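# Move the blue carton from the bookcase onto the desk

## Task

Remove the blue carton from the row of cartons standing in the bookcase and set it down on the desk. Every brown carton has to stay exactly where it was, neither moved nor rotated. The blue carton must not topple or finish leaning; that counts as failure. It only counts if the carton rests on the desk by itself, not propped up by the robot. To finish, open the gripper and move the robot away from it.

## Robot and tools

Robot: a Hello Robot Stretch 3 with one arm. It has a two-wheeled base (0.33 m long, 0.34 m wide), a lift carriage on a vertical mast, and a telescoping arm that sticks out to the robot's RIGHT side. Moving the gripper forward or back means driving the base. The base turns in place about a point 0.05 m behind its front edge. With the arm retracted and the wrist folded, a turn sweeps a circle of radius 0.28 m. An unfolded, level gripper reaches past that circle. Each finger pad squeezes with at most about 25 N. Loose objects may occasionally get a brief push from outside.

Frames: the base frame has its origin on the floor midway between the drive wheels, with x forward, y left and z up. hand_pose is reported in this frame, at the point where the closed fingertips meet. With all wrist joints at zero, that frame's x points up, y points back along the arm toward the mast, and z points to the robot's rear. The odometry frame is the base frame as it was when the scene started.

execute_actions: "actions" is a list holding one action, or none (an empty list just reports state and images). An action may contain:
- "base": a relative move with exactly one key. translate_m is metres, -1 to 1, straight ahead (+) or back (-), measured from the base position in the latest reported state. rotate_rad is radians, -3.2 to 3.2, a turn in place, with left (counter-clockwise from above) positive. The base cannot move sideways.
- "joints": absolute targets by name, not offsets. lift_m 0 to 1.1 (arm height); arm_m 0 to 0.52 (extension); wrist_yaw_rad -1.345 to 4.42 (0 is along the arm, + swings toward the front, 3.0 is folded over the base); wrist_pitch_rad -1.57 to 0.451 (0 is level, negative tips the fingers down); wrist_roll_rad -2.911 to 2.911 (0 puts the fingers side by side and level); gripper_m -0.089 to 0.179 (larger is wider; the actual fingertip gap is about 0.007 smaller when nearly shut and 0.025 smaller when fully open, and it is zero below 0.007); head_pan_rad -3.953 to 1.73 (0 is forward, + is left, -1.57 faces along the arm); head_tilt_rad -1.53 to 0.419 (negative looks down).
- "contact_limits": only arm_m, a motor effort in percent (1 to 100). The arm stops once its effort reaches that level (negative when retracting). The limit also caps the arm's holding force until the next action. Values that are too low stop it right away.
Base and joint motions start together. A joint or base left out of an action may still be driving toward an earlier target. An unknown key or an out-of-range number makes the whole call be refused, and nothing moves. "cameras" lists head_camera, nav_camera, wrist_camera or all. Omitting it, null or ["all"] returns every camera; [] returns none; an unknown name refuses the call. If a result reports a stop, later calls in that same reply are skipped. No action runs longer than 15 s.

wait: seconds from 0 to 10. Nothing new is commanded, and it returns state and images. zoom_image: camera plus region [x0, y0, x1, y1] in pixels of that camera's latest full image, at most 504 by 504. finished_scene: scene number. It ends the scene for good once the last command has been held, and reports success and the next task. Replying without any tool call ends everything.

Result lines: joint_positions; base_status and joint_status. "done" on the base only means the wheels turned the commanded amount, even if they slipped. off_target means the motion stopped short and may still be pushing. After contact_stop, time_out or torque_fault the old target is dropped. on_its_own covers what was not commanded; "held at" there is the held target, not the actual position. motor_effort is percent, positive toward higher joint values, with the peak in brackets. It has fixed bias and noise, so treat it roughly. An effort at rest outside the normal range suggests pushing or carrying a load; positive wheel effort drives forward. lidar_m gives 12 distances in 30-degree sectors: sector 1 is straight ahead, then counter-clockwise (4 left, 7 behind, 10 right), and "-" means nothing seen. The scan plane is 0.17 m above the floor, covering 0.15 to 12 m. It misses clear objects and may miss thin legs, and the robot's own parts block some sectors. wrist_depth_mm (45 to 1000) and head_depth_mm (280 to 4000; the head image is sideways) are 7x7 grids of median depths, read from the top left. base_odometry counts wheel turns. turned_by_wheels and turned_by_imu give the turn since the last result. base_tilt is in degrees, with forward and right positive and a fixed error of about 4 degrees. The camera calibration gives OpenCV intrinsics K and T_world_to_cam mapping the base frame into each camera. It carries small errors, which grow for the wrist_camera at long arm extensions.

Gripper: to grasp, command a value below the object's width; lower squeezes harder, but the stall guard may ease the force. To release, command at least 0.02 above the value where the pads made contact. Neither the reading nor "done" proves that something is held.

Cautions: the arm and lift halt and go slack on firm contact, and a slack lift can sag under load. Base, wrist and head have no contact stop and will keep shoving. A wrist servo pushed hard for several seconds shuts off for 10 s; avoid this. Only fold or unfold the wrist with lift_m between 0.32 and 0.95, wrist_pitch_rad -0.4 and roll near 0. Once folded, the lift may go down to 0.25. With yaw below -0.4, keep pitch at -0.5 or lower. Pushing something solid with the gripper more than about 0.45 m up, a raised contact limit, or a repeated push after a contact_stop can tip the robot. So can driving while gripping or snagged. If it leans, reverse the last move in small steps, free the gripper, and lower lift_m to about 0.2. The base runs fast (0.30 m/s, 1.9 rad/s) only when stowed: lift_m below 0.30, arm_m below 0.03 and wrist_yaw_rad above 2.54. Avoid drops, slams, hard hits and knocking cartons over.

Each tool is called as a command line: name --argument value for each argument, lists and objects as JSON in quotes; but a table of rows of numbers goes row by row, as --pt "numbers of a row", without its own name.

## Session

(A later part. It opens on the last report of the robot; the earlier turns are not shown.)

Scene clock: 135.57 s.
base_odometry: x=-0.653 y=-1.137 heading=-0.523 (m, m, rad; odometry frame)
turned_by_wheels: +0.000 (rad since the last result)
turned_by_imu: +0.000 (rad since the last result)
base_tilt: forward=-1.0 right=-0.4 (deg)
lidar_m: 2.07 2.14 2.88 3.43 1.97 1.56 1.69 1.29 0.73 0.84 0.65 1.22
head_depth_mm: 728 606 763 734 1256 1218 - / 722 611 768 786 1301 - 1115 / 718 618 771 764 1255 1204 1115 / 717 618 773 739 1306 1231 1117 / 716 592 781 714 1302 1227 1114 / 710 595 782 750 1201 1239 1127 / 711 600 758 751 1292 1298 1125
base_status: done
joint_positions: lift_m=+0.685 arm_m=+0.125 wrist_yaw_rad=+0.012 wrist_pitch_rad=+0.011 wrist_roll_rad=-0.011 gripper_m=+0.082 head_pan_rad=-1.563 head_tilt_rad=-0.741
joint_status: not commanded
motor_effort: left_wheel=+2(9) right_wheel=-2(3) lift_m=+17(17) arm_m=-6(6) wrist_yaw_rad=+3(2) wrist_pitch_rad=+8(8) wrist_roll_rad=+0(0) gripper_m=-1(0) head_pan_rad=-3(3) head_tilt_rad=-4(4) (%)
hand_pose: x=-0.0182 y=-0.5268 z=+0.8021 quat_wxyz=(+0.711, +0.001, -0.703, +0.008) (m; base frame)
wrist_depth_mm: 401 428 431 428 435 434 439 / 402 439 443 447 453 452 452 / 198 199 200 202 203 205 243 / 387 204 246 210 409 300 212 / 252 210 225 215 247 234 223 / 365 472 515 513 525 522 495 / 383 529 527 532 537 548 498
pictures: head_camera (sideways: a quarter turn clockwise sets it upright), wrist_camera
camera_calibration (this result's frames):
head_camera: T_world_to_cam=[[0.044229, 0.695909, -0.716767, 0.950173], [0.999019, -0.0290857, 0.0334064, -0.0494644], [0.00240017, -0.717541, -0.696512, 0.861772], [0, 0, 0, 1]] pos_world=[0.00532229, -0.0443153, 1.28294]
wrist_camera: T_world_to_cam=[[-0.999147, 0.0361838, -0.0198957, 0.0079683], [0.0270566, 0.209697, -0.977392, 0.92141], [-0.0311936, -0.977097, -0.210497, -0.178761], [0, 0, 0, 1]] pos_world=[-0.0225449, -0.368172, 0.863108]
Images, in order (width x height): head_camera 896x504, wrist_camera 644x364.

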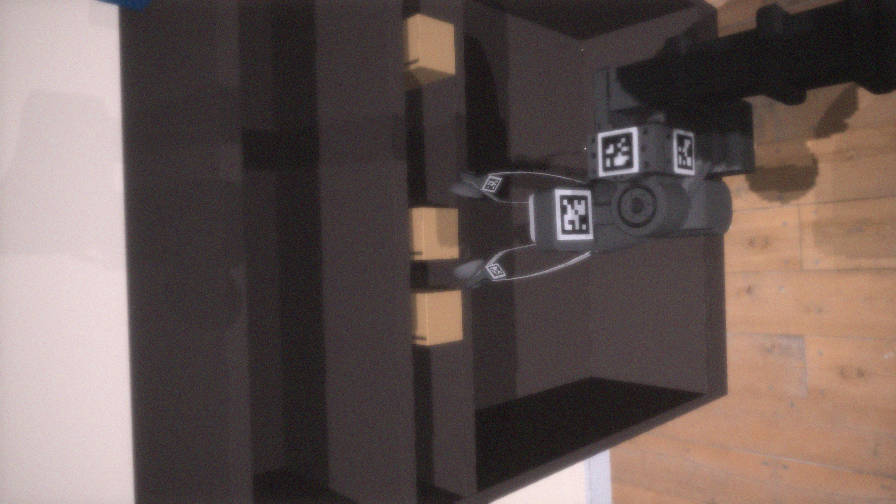

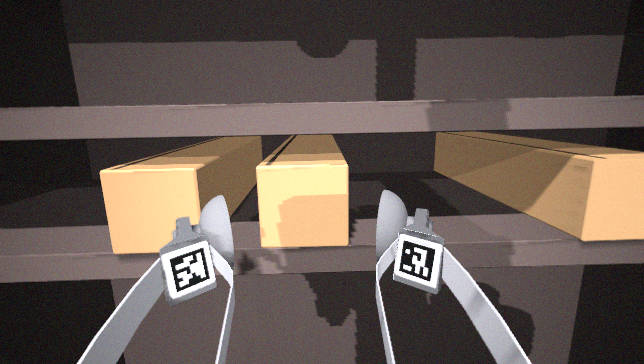

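execute_actions --actions '[{"joints":{"arm_m":0.185}}]' --cameras '[]'

execute_actions --actions '[{"base":{"translate_m":-0.012}}]' --cameras '["wrist_camera"]'

execute_actions --actions '[{"base":{"translate_m":0.004}}]' --cameras '[]'

execute_actions --actions '[{"joints":{"arm_m":0.11}}]' --cameras '["wrist_camera"]'

execute_actions --actions '[{"base":{"translate_m":-0.104},"joints":{"wrist_yaw_rad":0,"head_pan_rad":-1.584}}]' --cameras '["wrist_camera","head_camera"]'

Scene clock: 137.90 s.
base_odometry: x=-0.653 y=-1.137 heading=-0.523 (m, m, rad; odometry frame)
turned_by_wheels: +0.000 (rad since the last result)
turned_by_imu: +0.000 (rad since the last result)
base_tilt: forward=-1.0 right=-0.4 (deg)
lidar_m: 2.07 2.14 2.88 3.43 1.98 1.55 1.70 1.28 0.73 0.83 0.65 1.22
head_depth_mm: 725 606 763 733 1265 1207 - / 722 612 769 785 - 1205 1106 / 719 616 769 741 - 1218 1113 / 718 621 773 720 1310 1233 1115 / 714 592 780 714 1301 1224 1115 / 713 596 783 752 1205 1230 1124 / 707 601 753 753 1288 1308 1129
base_status: not commanded
joint_positions: lift_m=+0.685 arm_m=+0.185 wrist_yaw_rad=+0.013 wrist_pitch_rad=+0.011 wrist_roll_rad=-0.011 gripper_m=+0.082 head_pan_rad=-1.563 head_tilt_rad=-0.741
joint_status: all done
motor_effort: left_wheel=+2(2) right_wheel=-3(2) lift_m=+17(17) arm_m=+5(6) wrist_yaw_rad=+2(2) wrist_pitch_rad=+8(8) wrist_roll_rad=+0(0) gripper_m=-1(1) head_pan_rad=-4(3) head_tilt_rad=-4(5) (%)
hand_pose: x=-0.0182 y=-0.5861 z=+0.8021 quat_wxyz=(+0.711, +0.001, -0.703, +0.008) (m; base frame)
wrist_depth_mm: 369 371 377 377 378 385 382 / 378 382 388 388 390 392 396 / 141 142 142 144 145 146 147 / 354 164 216 155 406 298 204 / 147 148 152 153 246 234 199 / 152 153 161 158 164 166 167 / 350 459 462 468 470 476 476
pictures: none
No camera images: the call's "cameras" was empty. Leave "cameras" out to get every camera's image.

Scene clock: 138.77 s.
base_odometry: x=-0.663 y=-1.131 heading=-0.523 (m, m, rad; odometry frame)
turned_by_wheels: +0.000 (rad since the last result)
turned_by_imu: +0.000 (rad since the last result)
base_tilt: forward=-1.0 right=-0.4 (deg)
lidar_m: 2.08 2.14 2.89 3.46 1.97 1.54 1.69 1.28 0.72 0.84 0.65 1.22
head_depth_mm: 724 606 762 757 1229 1209 - / 720 612 765 765 - 1209 1108 / 719 615 774 762 - 1218 1119 / 720 619 776 717 1311 1235 1107 / 712 592 781 736 1297 1237 1123 / 709 597 780 750 1243 1222 1125 / 707 602 780 754 983 1297 1122
base_status: done
joint_positions: lift_m=+0.685 arm_m=+0.185 wrist_yaw_rad=+0.013 wrist_pitch_rad=+0.011 wrist_roll_rad=-0.011 gripper_m=+0.082 head_pan_rad=-1.563 head_tilt_rad=-0.741
joint_status: not commanded
motor_effort: left_wheel=+3(5) right_wheel=-2(7) lift_m=+17(17) arm_m=+5(5) wrist_yaw_rad=+2(2) wrist_pitch_rad=+8(8) wrist_roll_rad=+0(0) gripper_m=+0(0) head_pan_rad=-4(3) head_tilt_rad=-5(4) (%)
hand_pose: x=-0.0182 y=-0.5861 z=+0.8021 quat_wxyz=(+0.711, +0.001, -0.703, +0.008) (m; base frame)
wrist_depth_mm: 371 371 375 376 379 384 387 / 380 385 389 389 391 395 395 / 141 141 143 144 145 146 147 / 281 185 224 156 402 280 194 / 147 153 151 153 248 232 191 / 152 154 159 159 164 166 167 / 363 456 466 468 476 476 463
pictures: wrist_camera
camera_calibration (this result's frames):
wrist_camera: T_world_to_cam=[[-0.99915, 0.0360985, -0.019896, 0.0100831], [0.027039, 0.209699, -0.977392, 0.933828], [-0.0311102, -0.977099, -0.210497, -0.236623], [0, 0, 0, 1]] pos_world=[-0.0225366, -0.427391, 0.863108]
Images, in order (width x height): wrist_camera 644x364.

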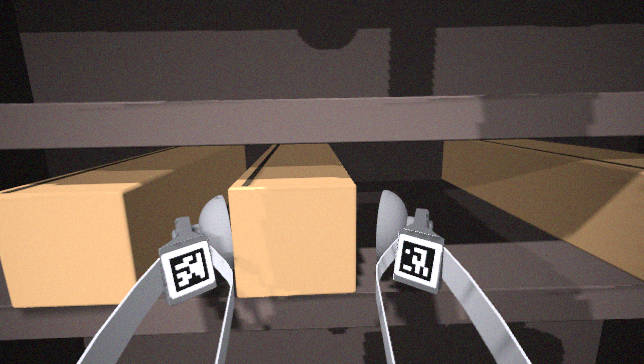

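Scene clock: 139.40 s.
base_odometry: x=-0.660 y=-1.133 heading=-0.523 (m, m, rad; odometry frame)
turned_by_wheels: +0.000 (rad since the last result)
turned_by_imu: +0.000 (rad since the last result)
base_tilt: forward=-1.0 right=-0.4 (deg)
lidar_m: 2.07 2.15 2.88 3.44 1.97 1.56 1.69 1.28 0.73 0.83 0.65 1.22
head_depth_mm: 724 605 761 758 1246 1204 - / 722 609 765 772 - 1205 1116 / 720 615 769 741 - 1200 1122 / 718 622 773 719 1320 1225 1119 / 715 591 779 738 1299 1237 1114 / 712 596 784 749 1226 1213 1117 / 710 600 774 753 995 1297 1122
base_status: done
joint_positions: lift_m=+0.685 arm_m=+0.185 wrist_yaw_rad=+0.013 wrist_pitch_rad=+0.011 wrist_roll_rad=-0.011 gripper_m=+0.082 head_pan_rad=-1.563 head_tilt_rad=-0.741
joint_status: not commanded
motor_effort: left_wheel=+2(8) right_wheel=-2(5) lift_m=+17(17) arm_m=+5(5) wrist_yaw_rad=+2(2) wrist_pitch_rad=+8(8) wrist_roll_rad=+0(0) gripper_m=+0(1) head_pan_rad=-3(3) head_tilt_rad=-4(4) (%)
hand_pose: x=-0.0182 y=-0.5861 z=+0.8021 quat_wxyz=(+0.711, +0.001, -0.703, +0.008) (m; base frame)
wrist_depth_mm: 368 371 374 375 378 383 387 / 380 386 386 388 388 391 396 / 141 142 142 144 145 146 146 / 278 176 233 155 403 287 195 / 147 150 152 153 248 233 196 / 152 153 161 159 164 167 166 / 357 462 464 466 470 478 465
pictures: none
No camera images: the call's "cameras" was empty. Leave "cameras" out to get every camera's image.

Scene clock: 141.13 s.
base_odometry: x=-0.660 y=-1.133 heading=-0.523 (m, m, rad; odometry frame)
turned_by_wheels: +0.000 (rad since the last result)
turned_by_imu: +0.000 (rad since the last result)
base_tilt: forward=-1.0 right=-0.4 (deg)
lidar_m: 2.08 2.15 2.88 3.43 1.97 1.55 1.69 1.28 0.72 0.83 0.65 1.22
head_depth_mm: 725 608 759 758 1252 1209 - / 722 612 765 773 1323 - 1111 / 720 615 770 743 1261 - 1109 / 715 620 775 743 1299 1221 1115 / 711 591 782 740 1296 1242 1118 / 710 594 783 749 1223 1222 1128 / 707 602 771 755 999 1293 1122
base_status: not commanded
joint_positions: lift_m=+0.685 arm_m=+0.110 wrist_yaw_rad=+0.013 wrist_pitch_rad=+0.011 wrist_roll_rad=-0.011 gripper_m=+0.082 head_pan_rad=-1.563 head_tilt_rad=-0.741
joint_status: all done
motor_effort: left_wheel=+2(2) right_wheel=-2(3) lift_m=+17(17) arm_m=-6(7) wrist_yaw_rad=+1(1) wrist_pitch_rad=+8(8) wrist_roll_rad=+0(0) gripper_m=+0(1) head_pan_rad=-3(3) head_tilt_rad=-4(4) (%)
hand_pose: x=-0.0182 y=-0.5118 z=+0.8021 quat_wxyz=(+0.711, +0.001, -0.703, +0.008) (m; base frame)
wrist_depth_mm: 412 440 437 445 447 449 456 / 410 451 456 458 463 464 459 / 213 213 215 217 218 286 245 / 386 220 270 224 401 289 226 / 252 228 234 234 247 240 238 / 394 520 531 528 541 535 484 / 394 548 551 550 553 557 489
pictures: wrist_camera
camera_calibration (this result's frames):
wrist_camera: T_world_to_cam=[[-0.999154, 0.0359799, -0.0198956, 0.00737312], [0.0270137, 0.209703, -0.977392, 0.918264], [-0.0309943, -0.977103, -0.210497, -0.164098], [0, 0, 0, 1]] pos_world=[-0.022525, -0.353168, 0.863108]
Images, in order (width x height): wrist_camera 644x364.

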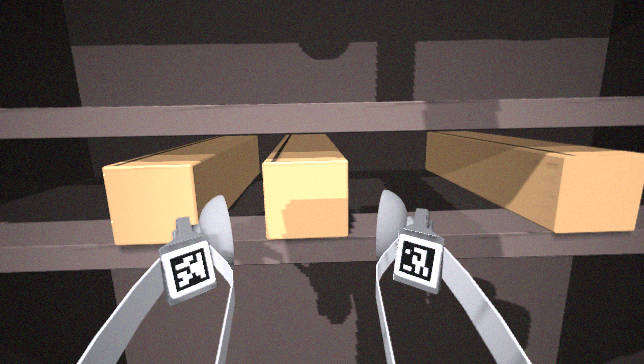

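Scene clock: 143.43 s.
base_odometry: x=-0.750 y=-1.081 heading=-0.522 (m, m, rad; odometry frame)
turned_by_wheels: +0.000 (rad since the last result)
turned_by_imu: +0.000 (rad since the last result)
base_tilt: forward=-1.0 right=-0.4 (deg)
lidar_m: 2.18 2.25 3.04 3.42 1.90 1.46 1.58 1.29 0.67 0.84 0.71 1.22
head_depth_mm: 718 484 761 784 1059 1277 - / 714 567 768 784 1272 - 1110 / 724 616 772 741 1257 - 1108 / 720 619 775 764 1295 1231 1114 / 719 590 778 736 1299 1240 1111 / 712 594 786 728 1311 1228 1121 / 708 601 789 752 1149 1225 1121
base_status: done
joint_positions: lift_m=+0.685 arm_m=+0.110 wrist_yaw_rad=+0.003 wrist_pitch_rad=+0.011 wrist_roll_rad=-0.011 gripper_m=+0.082 head_pan_rad=-1.577 head_tilt_rad=-0.741
joint_status: all done
motor_effort: left_wheel=+2(4) right_wheel=-2(8) lift_m=+17(17) arm_m=-6(6) wrist_yaw_rad=-3(3) wrist_pitch_rad=+8(8) wrist_roll_rad=+0(0) gripper_m=-1(1) head_pan_rad=-3(7) head_tilt_rad=-4(5) (%)
hand_pose: x=-0.0206 y=-0.5119 z=+0.8021 quat_wxyz=(+0.711, -0.003, -0.703, +0.005) (m; base frame)
wrist_depth_mm: 429 435 441 447 448 454 356 / 445 451 456 460 464 466 342 / 210 213 215 216 220 439 327 / 244 221 322 416 225 310 342 / 230 229 243 240 235 240 251 / 513 517 526 529 540 505 364 / 518 538 542 545 554 501 366
pictures: head_camera (sideways: a quarter turn clockwise sets it upright), wrist_camera
camera_calibration (this result's frames):
head_camera: T_world_to_cam=[[0.0538408, 0.695231, -0.716767, 0.950114], [0.998521, -0.0428873, 0.0334064, -0.0494614], [-0.007515, -0.717506, -0.696512, 0.861832], [0, 0, 0, 1]] pos_world=[0.00471002, -0.0443004, 1.28294]
wrist_camera: T_world_to_cam=[[-0.99877, 0.0454258, -0.0198956, 0.00979325], [0.0289954, 0.209438, -0.977392, 0.918239], [-0.0402319, -0.976766, -0.210497, -0.16421], [0, 0, 0, 1]] pos_world=[-0.02345, -0.353153, 0.863108]
Images, in order (width x height): head_camera 896x504, wrist_camera 644x364.

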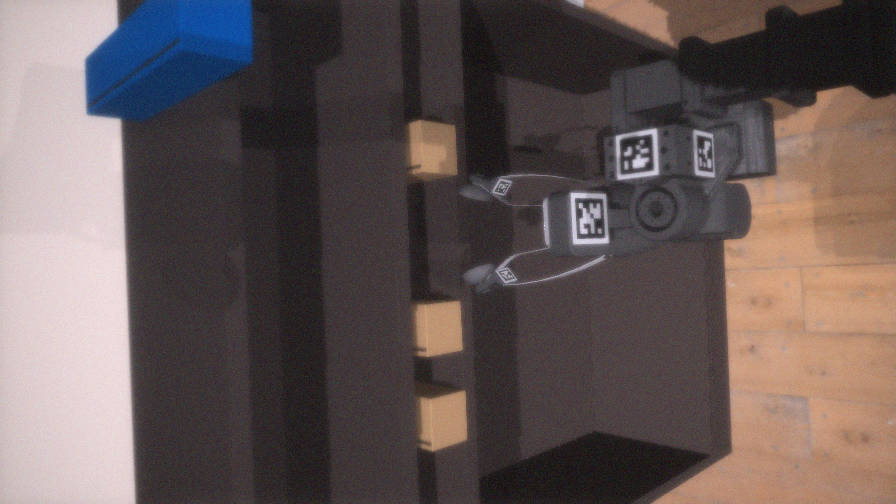

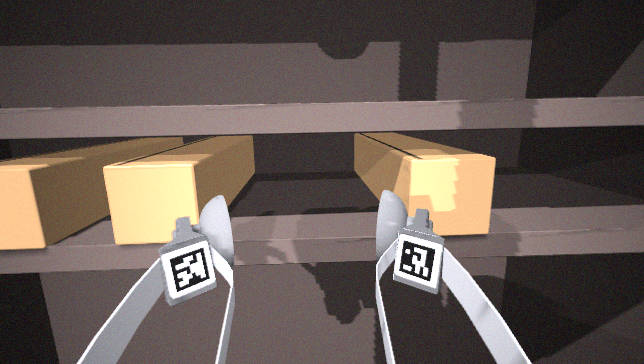

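Within ~3 mm of the original. Fetch the blue.

execute_actions --actions '[{"base":{"translate_m":-0.166},"joints":{"arm_m":0.04,"lift_m":0.972,"gripper_m":0.095}}]' --cameras '[]'

execute_actions --actions '[{"joints":{"arm_m":0.138}}]' --cameras '[]'

execute_actions --actions '[{"joints":{"gripper_m":-0.05}}]' --cameras '[]'

execute_actions --actions '[{"joints":{"gripper_m":0.015,"lift_m":1.0}}]' --cameras '["wrist_camera"]'

execute_actions --actions '[{"base":{"rotate_rad":1.45},"joints":{"arm_m":0.03,"wrist_yaw_rad":1.57,"head_pan_rad":0,"head_tilt_rad":-0.4}}]'

Scene clock: 147.37 s.
base_odometry: x=-0.894 y=-0.998 heading=-0.522 (m, m, rad; odometry frame)
turned_by_wheels: +0.000 (rad since the last result)
turned_by_imu: +0.000 (rad since the last result)
base_tilt: forward=-1.0 right=-0.4 (deg)
lidar_m: 2.34 2.43 3.26 3.88 1.82 1.33 1.42 1.29 0.60 0.69 0.83 0.82
head_depth_mm: 735 810 - - - 1243 1103 / 732 612 737 - - 1261 1109 / 728 582 - - - 1207 1114 / 701 477 - 945 1297 1237 1119 / 721 591 753 742 1303 1240 1117 / 717 597 783 751 1311 1229 1126 / 711 601 788 705 1312 1229 1125
base_status: done
joint_positions: lift_m=+0.971 arm_m=+0.040 wrist_yaw_rad=+0.003 wrist_pitch_rad=+0.011 wrist_roll_rad=-0.011 gripper_m=+0.095 head_pan_rad=-1.577 head_tilt_rad=-0.741
joint_status: all done
motor_effort: left_wheel=+2(3) right_wheel=-2(8) lift_m=+50(53) arm_m=-5(6) wrist_yaw_rad=-2(2) wrist_pitch_rad=+8(8) wrist_roll_rad=+0(0) gripper_m=+0(100) head_pan_rad=-3(3) head_tilt_rad=-4(4) (%)
hand_pose: x=-0.0208 y=-0.4419 z=+1.0890 quat_wxyz=(+0.711, -0.003, -0.703, +0.005) (m; base frame)
wrist_depth_mm: 530 541 549 553 564 576 593 / 543 562 562 574 586 600 607 / 570 582 583 588 606 615 628 / 447 437 419 226 406 635 656 / 304 299 577 234 332 656 685 / 537 540 525 520 490 689 704 / 416 409 410 405 401 707 731
pictures: none
No camera images: the call's "cameras" was empty. Leave "cameras" out to get every camera's image.

Scene clock: 149.33 s.
base_odometry: x=-0.894 y=-0.998 heading=-0.522 (m, m, rad; odometry frame)
turned_by_wheels: +0.000 (rad since the last result)
turned_by_imu: +0.000 (rad since the last result)
base_tilt: forward=-1.0 right=-0.4 (deg)
lidar_m: 2.35 2.42 3.25 3.86 1.82 1.33 1.42 1.29 0.60 0.69 0.83 0.82
head_depth_mm: 738 808 - 1265 1417 1271 1108 / 729 672 - 902 1365 1278 1112 / 726 653 - 1149 1300 1226 1112 / 699 529 - 746 1298 1228 1115 / 721 625 779 734 1291 1233 1117 / 715 597 786 752 1307 1224 1117 / 712 602 790 707 1304 1222 1120
base_status: not commanded
joint_positions: lift_m=+0.971 arm_m=+0.138 wrist_yaw_rad=+0.002 wrist_pitch_rad=+0.011 wrist_roll_rad=-0.011 gripper_m=+0.095 head_pan_rad=-1.577 head_tilt_rad=-0.741
joint_status: all done
motor_effort: left_wheel=+2(2) right_wheel=-3(3) lift_m=+50(49) arm_m=+5(6) wrist_yaw_rad=-2(2) wrist_pitch_rad=+8(8) wrist_roll_rad=+0(0) gripper_m=-1(0) head_pan_rad=-3(3) head_tilt_rad=-4(4) (%)
hand_pose: x=-0.0209 y=-0.5391 z=+1.0890 quat_wxyz=(+0.711, -0.003, -0.703, +0.005) (m; base frame)
wrist_depth_mm: 448 451 464 469 478 481 495 / 463 469 479 485 491 502 508 / 478 483 492 492 506 515 527 / 440 431 368 151 400 532 550 / 249 247 131 131 225 232 568 / 206 206 137 136 396 230 589 / 417 415 398 386 400 283 613
pictures: none
No camera images: the call's "cameras" was empty. Leave "cameras" out to get every camera's image.

Scene clock: 151.27 s.
base_odometry: x=-0.894 y=-0.998 heading=-0.522 (m, m, rad; odometry frame)
turned_by_wheels: +0.000 (rad since the last result)
turned_by_imu: +0.000 (rad since the last result)
base_tilt: forward=-1.0 right=-0.5 (deg)
lidar_m: 2.35 2.43 3.24 3.88 1.82 1.33 1.42 1.29 0.60 0.69 0.82 0.82
head_depth_mm: 732 807 - 1254 1425 1273 1105 / 732 669 - 903 1357 1278 1111 / 727 653 - 1148 1296 1229 1113 / 699 527 - 744 1304 1231 1117 / 722 608 778 738 1302 1231 1124 / 713 596 782 752 1306 1221 1114 / 713 600 792 708 1316 1216 1121
base_status: not commanded
joint_positions: lift_m=+0.971 arm_m=+0.138 wrist_yaw_rad=+0.002 wrist_pitch_rad=+0.011 wrist_roll_rad=-0.011 gripper_m=+0.033 head_pan_rad=-1.577 head_tilt_rad=-0.741
joint_status: gripper_m off_target (ended at +0.033, target -0.050)
motor_effort: left_wheel=+2(2) right_wheel=-2(3) lift_m=+50(50) arm_m=+5(5) wrist_yaw_rad=-1(2) wrist_pitch_rad=+8(8) wrist_roll_rad=+0(0) gripper_m=-100(100) head_pan_rad=-4(4) head_tilt_rad=-4(5) (%)
hand_pose: x=-0.0209 y=-0.5391 z=+1.0890 quat_wxyz=(+0.711, -0.003, -0.703, +0.005) (m; base frame)
wrist_depth_mm: 448 455 461 463 480 486 490 / 463 470 479 487 493 499 509 / 477 487 491 494 509 516 527 / 444 433 368 151 402 537 552 / 249 245 129 130 234 232 566 / 206 205 136 135 446 244 594 / 415 411 409 388 382 245 617
pictures: none
No camera images: the call's "cameras" was empty. Leave "cameras" out to get every camera's image.

Scene clock: 152.40 s.
base_odometry: x=-0.894 y=-0.998 heading=-0.522 (m, m, rad; odometry frame)
turned_by_wheels: +0.000 (rad since the last result)
turned_by_imu: +0.000 (rad since the last result)
base_tilt: forward=-0.9 right=-0.4 (deg)
lidar_m: 2.35 2.43 3.24 3.87 1.82 1.33 1.42 1.29 0.60 0.69 0.83 0.82
head_depth_mm: 725 - - 1221 1432 1271 1106 / 714 - - 792 1368 1267 1108 / 723 - - 777 1294 1231 1115 / 698 - 749 745 1300 1234 1113 / 720 591 778 739 1309 1240 1118 / 716 598 785 750 1296 1230 1129 / 711 601 788 711 1307 1216 1120
base_status: not commanded
joint_positions: lift_m=+0.999 arm_m=+0.138 wrist_yaw_rad=+0.002 wrist_pitch_rad=+0.007 wrist_roll_rad=-0.011 gripper_m=+0.016 head_pan_rad=-1.577 head_tilt_rad=-0.741
joint_status: all done
motor_effort: left_wheel=+2(2) right_wheel=-2(2) lift_m=+50(49) arm_m=+5(5) wrist_yaw_rad=-1(1) wrist_pitch_rad=+10(10) wrist_roll_rad=+0(0) gripper_m=-60(100) head_pan_rad=-4(3) head_tilt_rad=-4(4) (%)
hand_pose: x=-0.0209 y=-0.5390 z=+1.1159 quat_wxyz=(+0.711, -0.002, -0.703, +0.003) (m; base frame)
wrist_depth_mm: 445 451 463 464 474 485 488 / 464 466 477 485 491 500 511 / 478 486 494 498 513 519 527 / 496 500 470 152 523 540 549 / 321 315 129 130 303 551 571 / 224 223 136 135 217 222 592 / 433 427 426 422 421 247 613
pictures: wrist_camera
camera_calibration (this result's frames):
wrist_camera: T_world_to_cam=[[-0.998728, 0.0464186, -0.0197028, 0.0173552], [0.0291784, 0.213287, -0.976554, 1.23177], [-0.041128, -0.975886, -0.21437, -0.119902], [0, 0, 0, 1]] pos_world=[-0.0235391, -0.380535, 1.17753]
Images, in order (width x height): wrist_camera 644x364.

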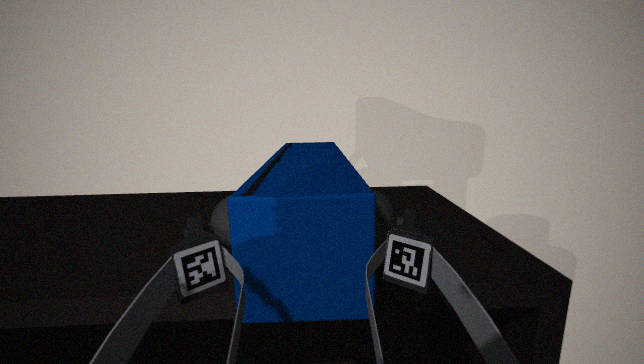

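Scene clock: 155.63 s.
base_odometry: x=-0.894 y=-0.998 heading=+0.927 (m, m, rad; odometry frame)
turned_by_wheels: +1.450 (rad since the last result)
turned_by_imu: +1.451 (rad since the last result)
base_tilt: forward=-1.0 right=-0.4 (deg)
lidar_m: 3.88 1.79 1.33 1.42 1.43 0.97 0.60 0.84 0.82 2.23 2.37 2.93
head_depth_mm: 3376 3693 - 427 1985 1588 1276 / 3318 3687 - 3005 2059 1592 1298 / 3324 3484 3806 3014 2116 1616 1308 / 3235 3492 3761 3107 2137 1611 1308 / 3192 3366 3599 3122 2128 1612 1317 / 3067 3375 3685 3085 2138 1652 1310 / 3051 3281 3568 3137 2152 1649 1315
base_status: done
joint_positions: lift_m=+0.999 arm_m=+0.030 wrist_yaw_rad=+1.567 wrist_pitch_rad=+0.007 wrist_roll_rad=-0.011 gripper_m=+0.016 head_pan_rad=-0.007 head_tilt_rad=-0.409
joint_status: all done
motor_effort: left_wheel=-3(10) right_wheel=+2(8) lift_m=+50(51) arm_m=-6(8) wrist_yaw_rad=+2(5) wrist_pitch_rad=+10(10) wrist_roll_rad=+0(0) gripper_m=-61(60) head_pan_rad=+4(42) head_tilt_rad=+4(26) (%)
hand_pose: x=+0.2350 y=-0.1763 z=+1.1159 quat_wxyz=(+0.502, +0.495, -0.500, +0.504) (m; base frame)
wrist_depth_mm: - - - - - - - / - - - - - - - / - - - - - - - / - - - 152 - - - / - - 130 130 - - - / - - 136 135 - - - / - - - - - - -
pictures: head_camera (sideways: a quarter turn clockwise sets it upright), nav_camera (sideways: a quarter turn counterclockwise sets it upright), wrist_camera
camera_calibration (this result's frames):
head_camera: T_world_to_cam=[[-0.423129, 0.0525871, -0.904542, 1.19784], [0.0309316, 0.998571, 0.0435843, -0.0568264], [0.905542, -0.00953716, -0.42415, 0.501922], [0, 0, 0, 1]] pos_world=[0.0540864, -0.00145881, 1.29886]
nav_camera: T_world_to_cam=[[0.370112, 0.0272666, 0.928587, -1.16967], [0.00923883, -0.999628, 0.0256703, 0.0244563], [0.928941, -0.000921805, -0.370226, 0.434753], [0, 0, 0, 1]] pos_world=[0.0288224, 0.0567409, 1.24647]
wrist_camera: T_world_to_cam=[[-0.0522351, -0.998441, -0.019699, -0.15059], [-0.21328, 0.0304245, -0.976517, 1.17161], [0.975594, -0.0468071, -0.214536, 0.169575], [0, 0, 0, 1]] pos_world=[0.0765781, -0.178063, 1.17751]
Images, in order (width x height): head_camera 896x504, nav_camera 672x504, wrist_camera 644x364.

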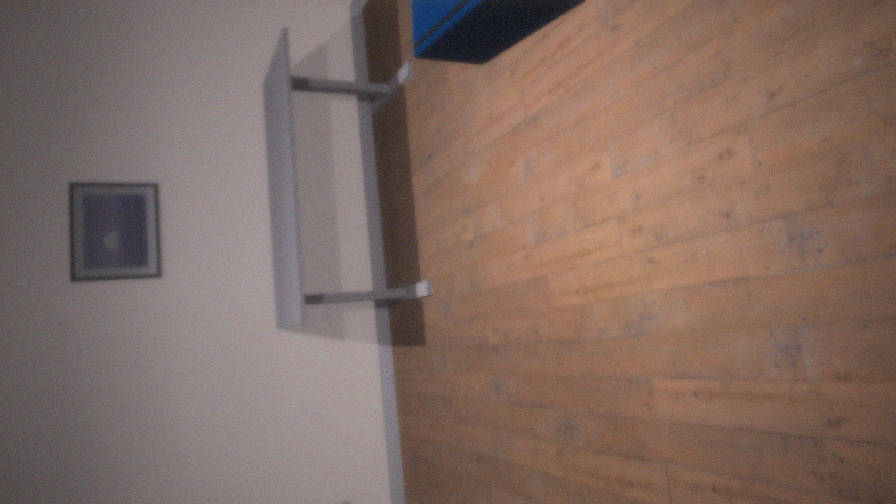

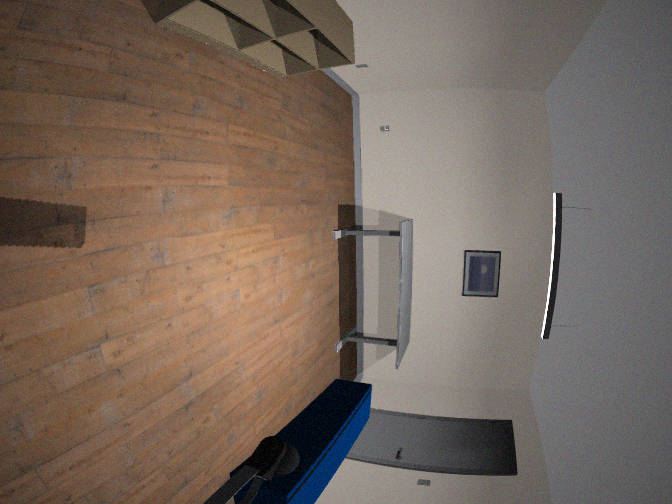

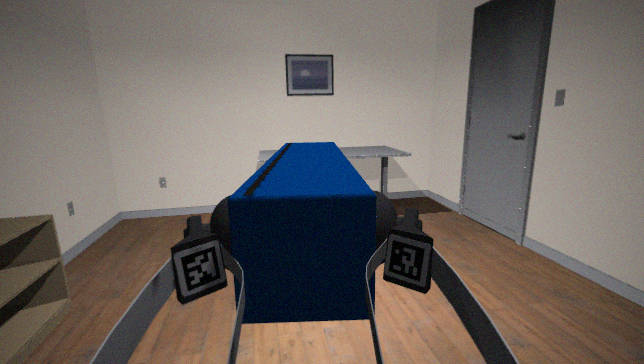

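Desk edge ~3.15 m ahead; drive straight.

execute_actions --actions '[{"base":{"translate_m":1},"joints":{"lift_m":0.75}}]' --cameras '[]'

execute_actions --actions '[{"base":{"translate_m":1}}]' --cameras '[]'

execute_actions --actions '[{"base":{"translate_m":0.8},"joints":{"head_tilt_rad":-0.9}}]'

Scene clock: 167.50 s.
base_odometry: x=-0.294 y=-0.198 heading=+0.927 (m, m, rad; odometry frame)
turned_by_wheels: +0.000 (rad since the last result)
turned_by_imu: +0.002 (rad since the last result)
base_tilt: forward=-1.0 right=-0.4 (deg)
lidar_m: 2.44 2.64 1.27 1.15 1.58 1.96 1.59 1.63 2.33 2.20 2.22 2.73
head_depth_mm: 2527 2747 2864 2711 2077 512 437 / 2461 2683 2837 3014 2090 1607 1300 / 2455 2646 2791 3006 2108 1608 1298 / 2422 2597 2695 2929 2116 1625 1302 / 2387 2537 2648 2907 2123 1631 1306 / 2347 2535 2718 2911 2164 1638 1322 / 2297 2442 2662 2826 2126 1656 1323
base_status: done
joint_positions: lift_m=+0.751 arm_m=+0.030 wrist_yaw_rad=+1.567 wrist_pitch_rad=+0.006 wrist_roll_rad=-0.011 gripper_m=+0.016 head_pan_rad=-0.007 head_tilt_rad=-0.408
joint_status: all done
motor_effort: left_wheel=-3(5) right_wheel=+2(6) lift_m=+18(51) arm_m=-6(6) wrist_yaw_rad=+2(3) wrist_pitch_rad=+11(11) wrist_roll_rad=+0(0) gripper_m=-59(60) head_pan_rad=+4(4) head_tilt_rad=+4(4) (%)
hand_pose: x=+0.2350 y=-0.1763 z=+0.8668 quat_wxyz=(+0.502, +0.495, -0.499, +0.503) (m; base frame)
wrist_depth_mm: - - - - - - - / - - - - - - - / - - - - - - - / - - - 152 - - - / - - 129 130 - - - / - - 136 135 - - - / - - - - - - -
pictures: none
No camera images: the call's "cameras" was empty. Leave "cameras" out to get every camera's image.

Scene clock: 179.00 s.
base_odometry: x=+0.306 y=+0.602 heading=+0.927 (m, m, rad; odometry frame)
turned_by_wheels: +0.000 (rad since the last result)
turned_by_imu: +0.002 (rad since the last result)
base_tilt: forward=-1.0 right=-0.4 (deg)
lidar_m: 1.45 1.92 1.87 1.33 1.73 1.68 2.58 2.87 2.24 2.06 2.05 1.87
head_depth_mm: 1676 1817 1933 1537 2067 511 436 / 1633 1764 1918 1463 2072 1600 1295 / 1587 1728 1864 1450 2093 1615 1301 / 1563 1705 1837 1385 2122 1604 1302 / 1553 1675 1811 1399 2010 1632 1311 / 1530 1655 1799 1621 2045 1627 1321 / 1510 1619 1759 1886 2054 1627 1326
base_status: done
joint_positions: lift_m=+0.751 arm_m=+0.030 wrist_yaw_rad=+1.567 wrist_pitch_rad=+0.006 wrist_roll_rad=-0.011 gripper_m=+0.016 head_pan_rad=-0.007 head_tilt_rad=-0.408
joint_status: not commanded
motor_effort: left_wheel=-3(5) right_wheel=+2(6) lift_m=+18(18) arm_m=-5(6) wrist_yaw_rad=+2(3) wrist_pitch_rad=+11(11) wrist_roll_rad=+0(0) gripper_m=-60(60) head_pan_rad=+3(3) head_tilt_rad=+4(4) (%)
hand_pose: x=+0.2350 y=-0.1763 z=+0.8668 quat_wxyz=(+0.502, +0.495, -0.499, +0.503) (m; base frame)
wrist_depth_mm: - - - - - - - / - - - - - - - / - - - - - - - / - - - 152 - - - / - - 129 130 - - - / - - 136 135 - - - / - - - - - - -
pictures: none
No camera images: the call's "cameras" was empty. Leave "cameras" out to get every camera's image.

Scene clock: 188.50 s.
base_odometry: x=+0.786 y=+1.242 heading=+0.927 (m, m, rad; odometry frame)
turned_by_wheels: +0.000 (rad since the last result)
turned_by_imu: +0.001 (rad since the last result)
base_tilt: forward=-1.0 right=-0.5 (deg)
lidar_m: 1.12 0.66 1.40 1.83 1.84 1.90 3.35 3.27 2.12 1.92 1.27 1.23
head_depth_mm: 1028 1026 834 487 427 1180 1073 / 1011 1037 834 659 645 1215 1074 / 993 1032 839 707 646 1214 1077 / 973 1044 840 706 635 1210 1080 / 952 1042 843 709 635 1193 1078 / 932 1020 850 715 626 1224 1081 / 920 1018 851 715 617 1216 1086
base_status: done
joint_positions: lift_m=+0.751 arm_m=+0.030 wrist_yaw_rad=+1.567 wrist_pitch_rad=+0.006 wrist_roll_rad=-0.011 gripper_m=+0.016 head_pan_rad=-0.007 head_tilt_rad=-0.889
joint_status: all done
motor_effort: left_wheel=-3(6) right_wheel=+2(7) lift_m=+18(17) arm_m=-6(5) wrist_yaw_rad=+2(3) wrist_pitch_rad=+11(11) wrist_roll_rad=+0(0) gripper_m=-60(59) head_pan_rad=+4(4) head_tilt_rad=-5(33) (%)
hand_pose: x=+0.2350 y=-0.1763 z=+0.8668 quat_wxyz=(+0.502, +0.495, -0.499, +0.503) (m; base frame)
wrist_depth_mm: 869 898 935 - - - - / 883 925 977 - - - - / 906 955 - - - - - / 954 958 854 152 900 873 853 / 567 557 129 130 533 526 518 / 398 393 136 135 342 376 374 / 306 302 299 299 324 - 882
pictures: head_camera (sideways: a quarter turn clockwise sets it upright), nav_camera (sideways: a quarter turn counterclockwise sets it upright), wrist_camera
camera_calibration (this result's frames):
head_camera: T_world_to_cam=[[-0.793098, 0.0549984, -0.606606, 0.811736], [0.0481072, 0.99846, 0.0276292, -0.0361366], [0.607191, -0.00726949, -0.794522, 0.985538], [0, 0, 0, 1]] pos_world=[0.0471142, -0.00139887, 1.27643]
nav_camera: T_world_to_cam=[[0.757227, 0.0247246, 0.652683, -0.812331], [0.0195117, -0.999694, 0.0152329, 0.037995], [0.65286, 0.00120017, -0.757478, 0.940237], [0, 0, 0, 1]] pos_world=[0.000534886, 0.0569394, 1.24182]
wrist_camera: T_world_to_cam=[[-0.0522551, -0.99844, -0.0196508, -0.155533], [-0.214245, 0.030428, -0.976306, 0.928421], [0.975381, -0.0468069, -0.215501, 0.117047], [0, 0, 0, 1]] pos_world=[0.076617, -0.178062, 0.92859]
Images, in order (width x height): head_camera 896x504, nav_camera 672x504, wrist_camera 644x364.

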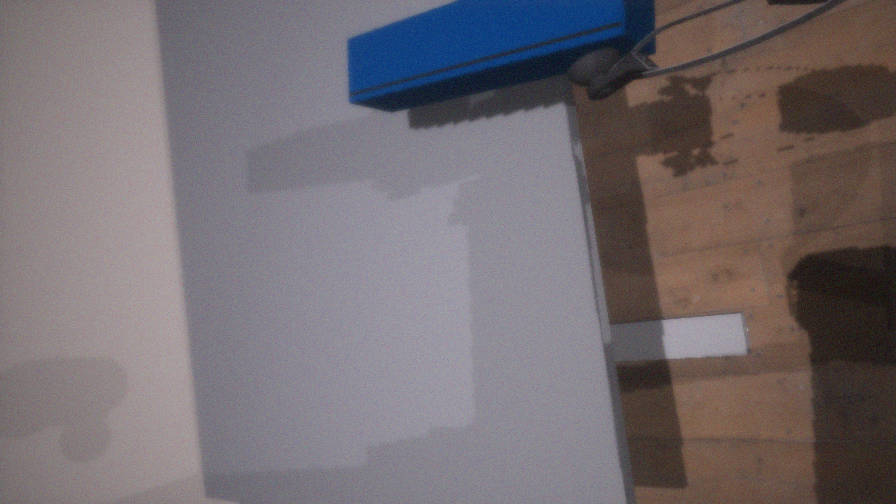

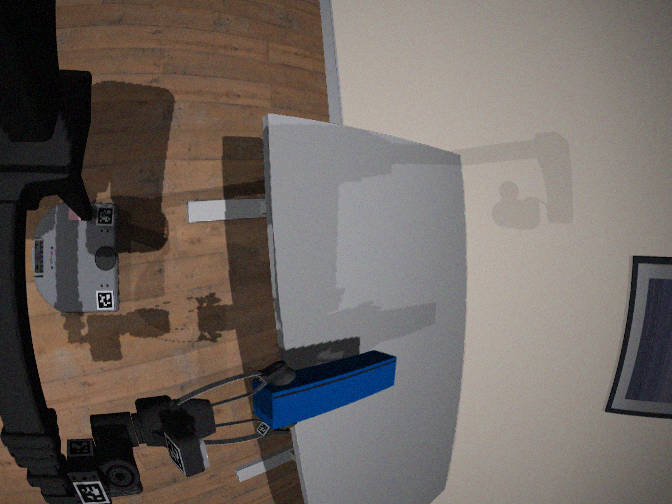

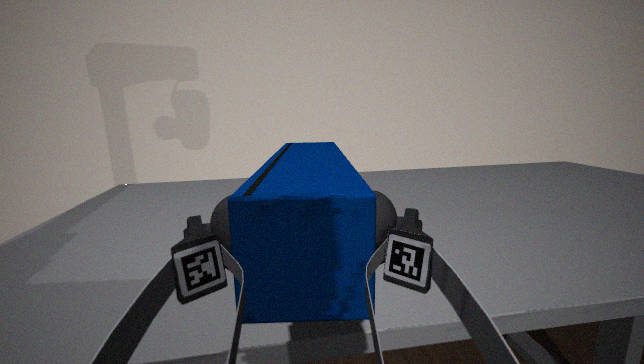

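execute_actions --actions '[{"base":{"translate_m":0.19},"joints":{"lift_m":0.65}}]' --cameras '[]'

execute_actions --actions '[{"joints":{"lift_m":0.634,"gripper_m":0.13}}]' --cameras '[]'

execute_actions --actions '[{"base":{"translate_m":-0.25}}]' --cameras '["wrist_camera"]'

Scene clock: 192.17 s.
base_odometry: x=+0.900 y=+1.394 heading=+0.927 (m, m, rad; odometry frame)
turned_by_wheels: +0.000 (rad since the last result)
turned_by_imu: +0.000 (rad since the last result)
base_tilt: forward=-1.0 right=-0.5 (deg)
lidar_m: 0.93 0.48 1.17 1.86 1.70 2.06 3.55 3.23 2.09 1.89 1.17 1.02
head_depth_mm: 851 966 837 699 538 506 1074 / 833 958 834 658 583 524 1061 / 818 942 838 706 607 535 1049 / 805 942 839 708 610 535 1041 / 789 920 847 710 609 537 1035 / 774 903 849 713 614 538 502 / 758 880 852 715 613 540 496
base_status: done
joint_positions: lift_m=+0.651 arm_m=+0.030 wrist_yaw_rad=+1.567 wrist_pitch_rad=+0.006 wrist_roll_rad=-0.011 gripper_m=+0.016 head_pan_rad=-0.007 head_tilt_rad=-0.889
joint_status: all done
motor_effort: left_wheel=-3(4) right_wheel=+2(8) lift_m=+18(18) arm_m=-6(6) wrist_yaw_rad=+2(2) wrist_pitch_rad=+11(11) wrist_roll_rad=+0(0) gripper_m=-61(61) head_pan_rad=+3(3) head_tilt_rad=-5(6) (%)
hand_pose: x=+0.2350 y=-0.1763 z=+0.7667 quat_wxyz=(+0.502, +0.495, -0.499, +0.503) (m; base frame)
wrist_depth_mm: 714 743 795 818 854 908 960 / 728 765 806 847 893 924 - / 757 790 838 865 926 968 - / 524 505 433 152 471 461 446 / 297 292 129 130 277 274 271 / 206 205 135 135 178 196 194 / 159 158 156 148 153 152 152
pictures: none
No camera images: the call's "cameras" was empty. Leave "cameras" out to get every camera's image.

Scene clock: 193.80 s.
base_odometry: x=+0.900 y=+1.394 heading=+0.927 (m, m, rad; odometry frame)
turned_by_wheels: +0.000 (rad since the last result)
turned_by_imu: +0.000 (rad since the last result)
base_tilt: forward=-0.9 right=-0.4 (deg)
lidar_m: 0.93 0.48 1.17 1.86 1.70 2.06 3.55 3.24 2.09 1.89 1.16 1.02
head_depth_mm: 849 964 830 699 553 506 1072 / 836 964 837 659 583 520 1060 / 819 943 840 704 610 534 1050 / 801 943 844 708 610 535 1050 / 788 924 847 710 612 538 1032 / 775 901 849 712 611 538 502 / 764 880 853 713 612 539 495
base_status: not commanded
joint_positions: lift_m=+0.635 arm_m=+0.030 wrist_yaw_rad=+1.567 wrist_pitch_rad=+0.006 wrist_roll_rad=-0.011 gripper_m=+0.089 head_pan_rad=-0.007 head_tilt_rad=-0.889
joint_status: gripper_m off_target (ended at +0.089, target +0.130); the others done
motor_effort: left_wheel=-3(3) right_wheel=+1(2) lift_m=+18(20) arm_m=-5(6) wrist_yaw_rad=+3(2) wrist_pitch_rad=+11(11) wrist_roll_rad=+0(0) gripper_m=+99(100) head_pan_rad=+4(4) head_tilt_rad=-6(5) (%)
hand_pose: x=+0.2350 y=-0.1763 z=+0.7507 quat_wxyz=(+0.503, +0.495, -0.499, +0.503) (m; base frame)
wrist_depth_mm: 714 739 780 813 870 899 960 / 730 756 811 857 891 940 - / 765 786 818 866 920 947 - / 443 433 420 159 402 391 382 / 253 250 130 130 176 235 231 / 177 175 137 136 156 168 166 / 136 135 134 132 131 130 130
pictures: none
No camera images: the call's "cameras" was empty. Leave "cameras" out to get every camera's image.

Scene clock: 197.57 s.
base_odometry: x=+0.750 y=+1.194 heading=+0.927 (m, m, rad; odometry frame)
turned_by_wheels: +0.000 (rad since the last result)
turned_by_imu: +0.000 (rad since the last result)
base_tilt: forward=-1.0 right=-0.4 (deg)
lidar_m: 0.72 0.72 1.48 1.82 1.83 1.86 3.28 3.28 2.13 1.93 1.31 1.29
head_depth_mm: 1088 1027 835 700 1364 1211 1106 / 1068 1034 776 671 1343 1202 1074 / 1045 1032 817 704 1356 1208 1079 / 1023 1044 844 706 1323 1206 1081 / 1004 1043 846 709 1292 1199 1087 / 984 1053 848 713 1317 1225 1083 / 968 1051 850 713 655 1218 1084
base_status: done
joint_positions: lift_m=+0.635 arm_m=+0.030 wrist_yaw_rad=+1.567 wrist_pitch_rad=+0.006 wrist_roll_rad=-0.011 gripper_m=+0.130 head_pan_rad=-0.007 head_tilt_rad=-0.889
joint_status: not commanded
on_its_own: gripper_m moved +0.041 to your old target +0.130
motor_effort: left_wheel=-3(10) right_wheel=+2(3) lift_m=+17(18) arm_m=-6(7) wrist_yaw_rad=+3(3) wrist_pitch_rad=+11(11) wrist_roll_rad=+0(0) gripper_m=+0(100) head_pan_rad=+4(3) head_tilt_rad=-5(5) (%)
hand_pose: x=+0.2350 y=-0.1763 z=+0.7507 quat_wxyz=(+0.503, +0.495, -0.499, +0.503) (m; base frame)
wrist_depth_mm: 908 955 - - - - - / 947 976 - - - - - / 967 - - - - - - / 447 433 423 374 403 390 437 / 304 303 - - - - 913 / - - - - - - - / - - - - - - 974
pictures: wrist_camera
camera_calibration (this result's frames):
wrist_camera: T_world_to_cam=[[-0.0522659, -0.99844, -0.0196373, -0.157823], [-0.21451, 0.0304299, -0.976248, 0.81512], [0.975322, -0.0468121, -0.215766, 0.0922515], [0, 0, 0, 1]] pos_world=[0.0766276, -0.178062, 0.812565]
Images, in order (width x height): wrist_camera 644x364.

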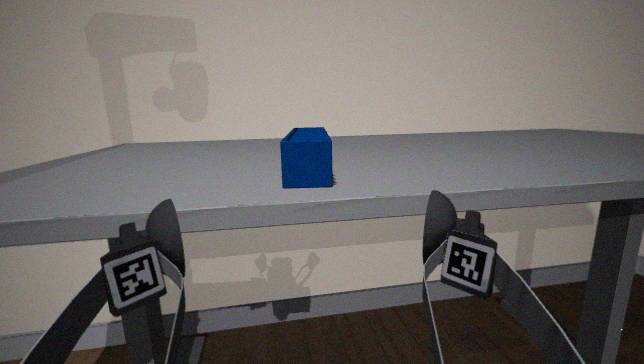

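finished_scene --scene 1

The scene is finished: the task was done.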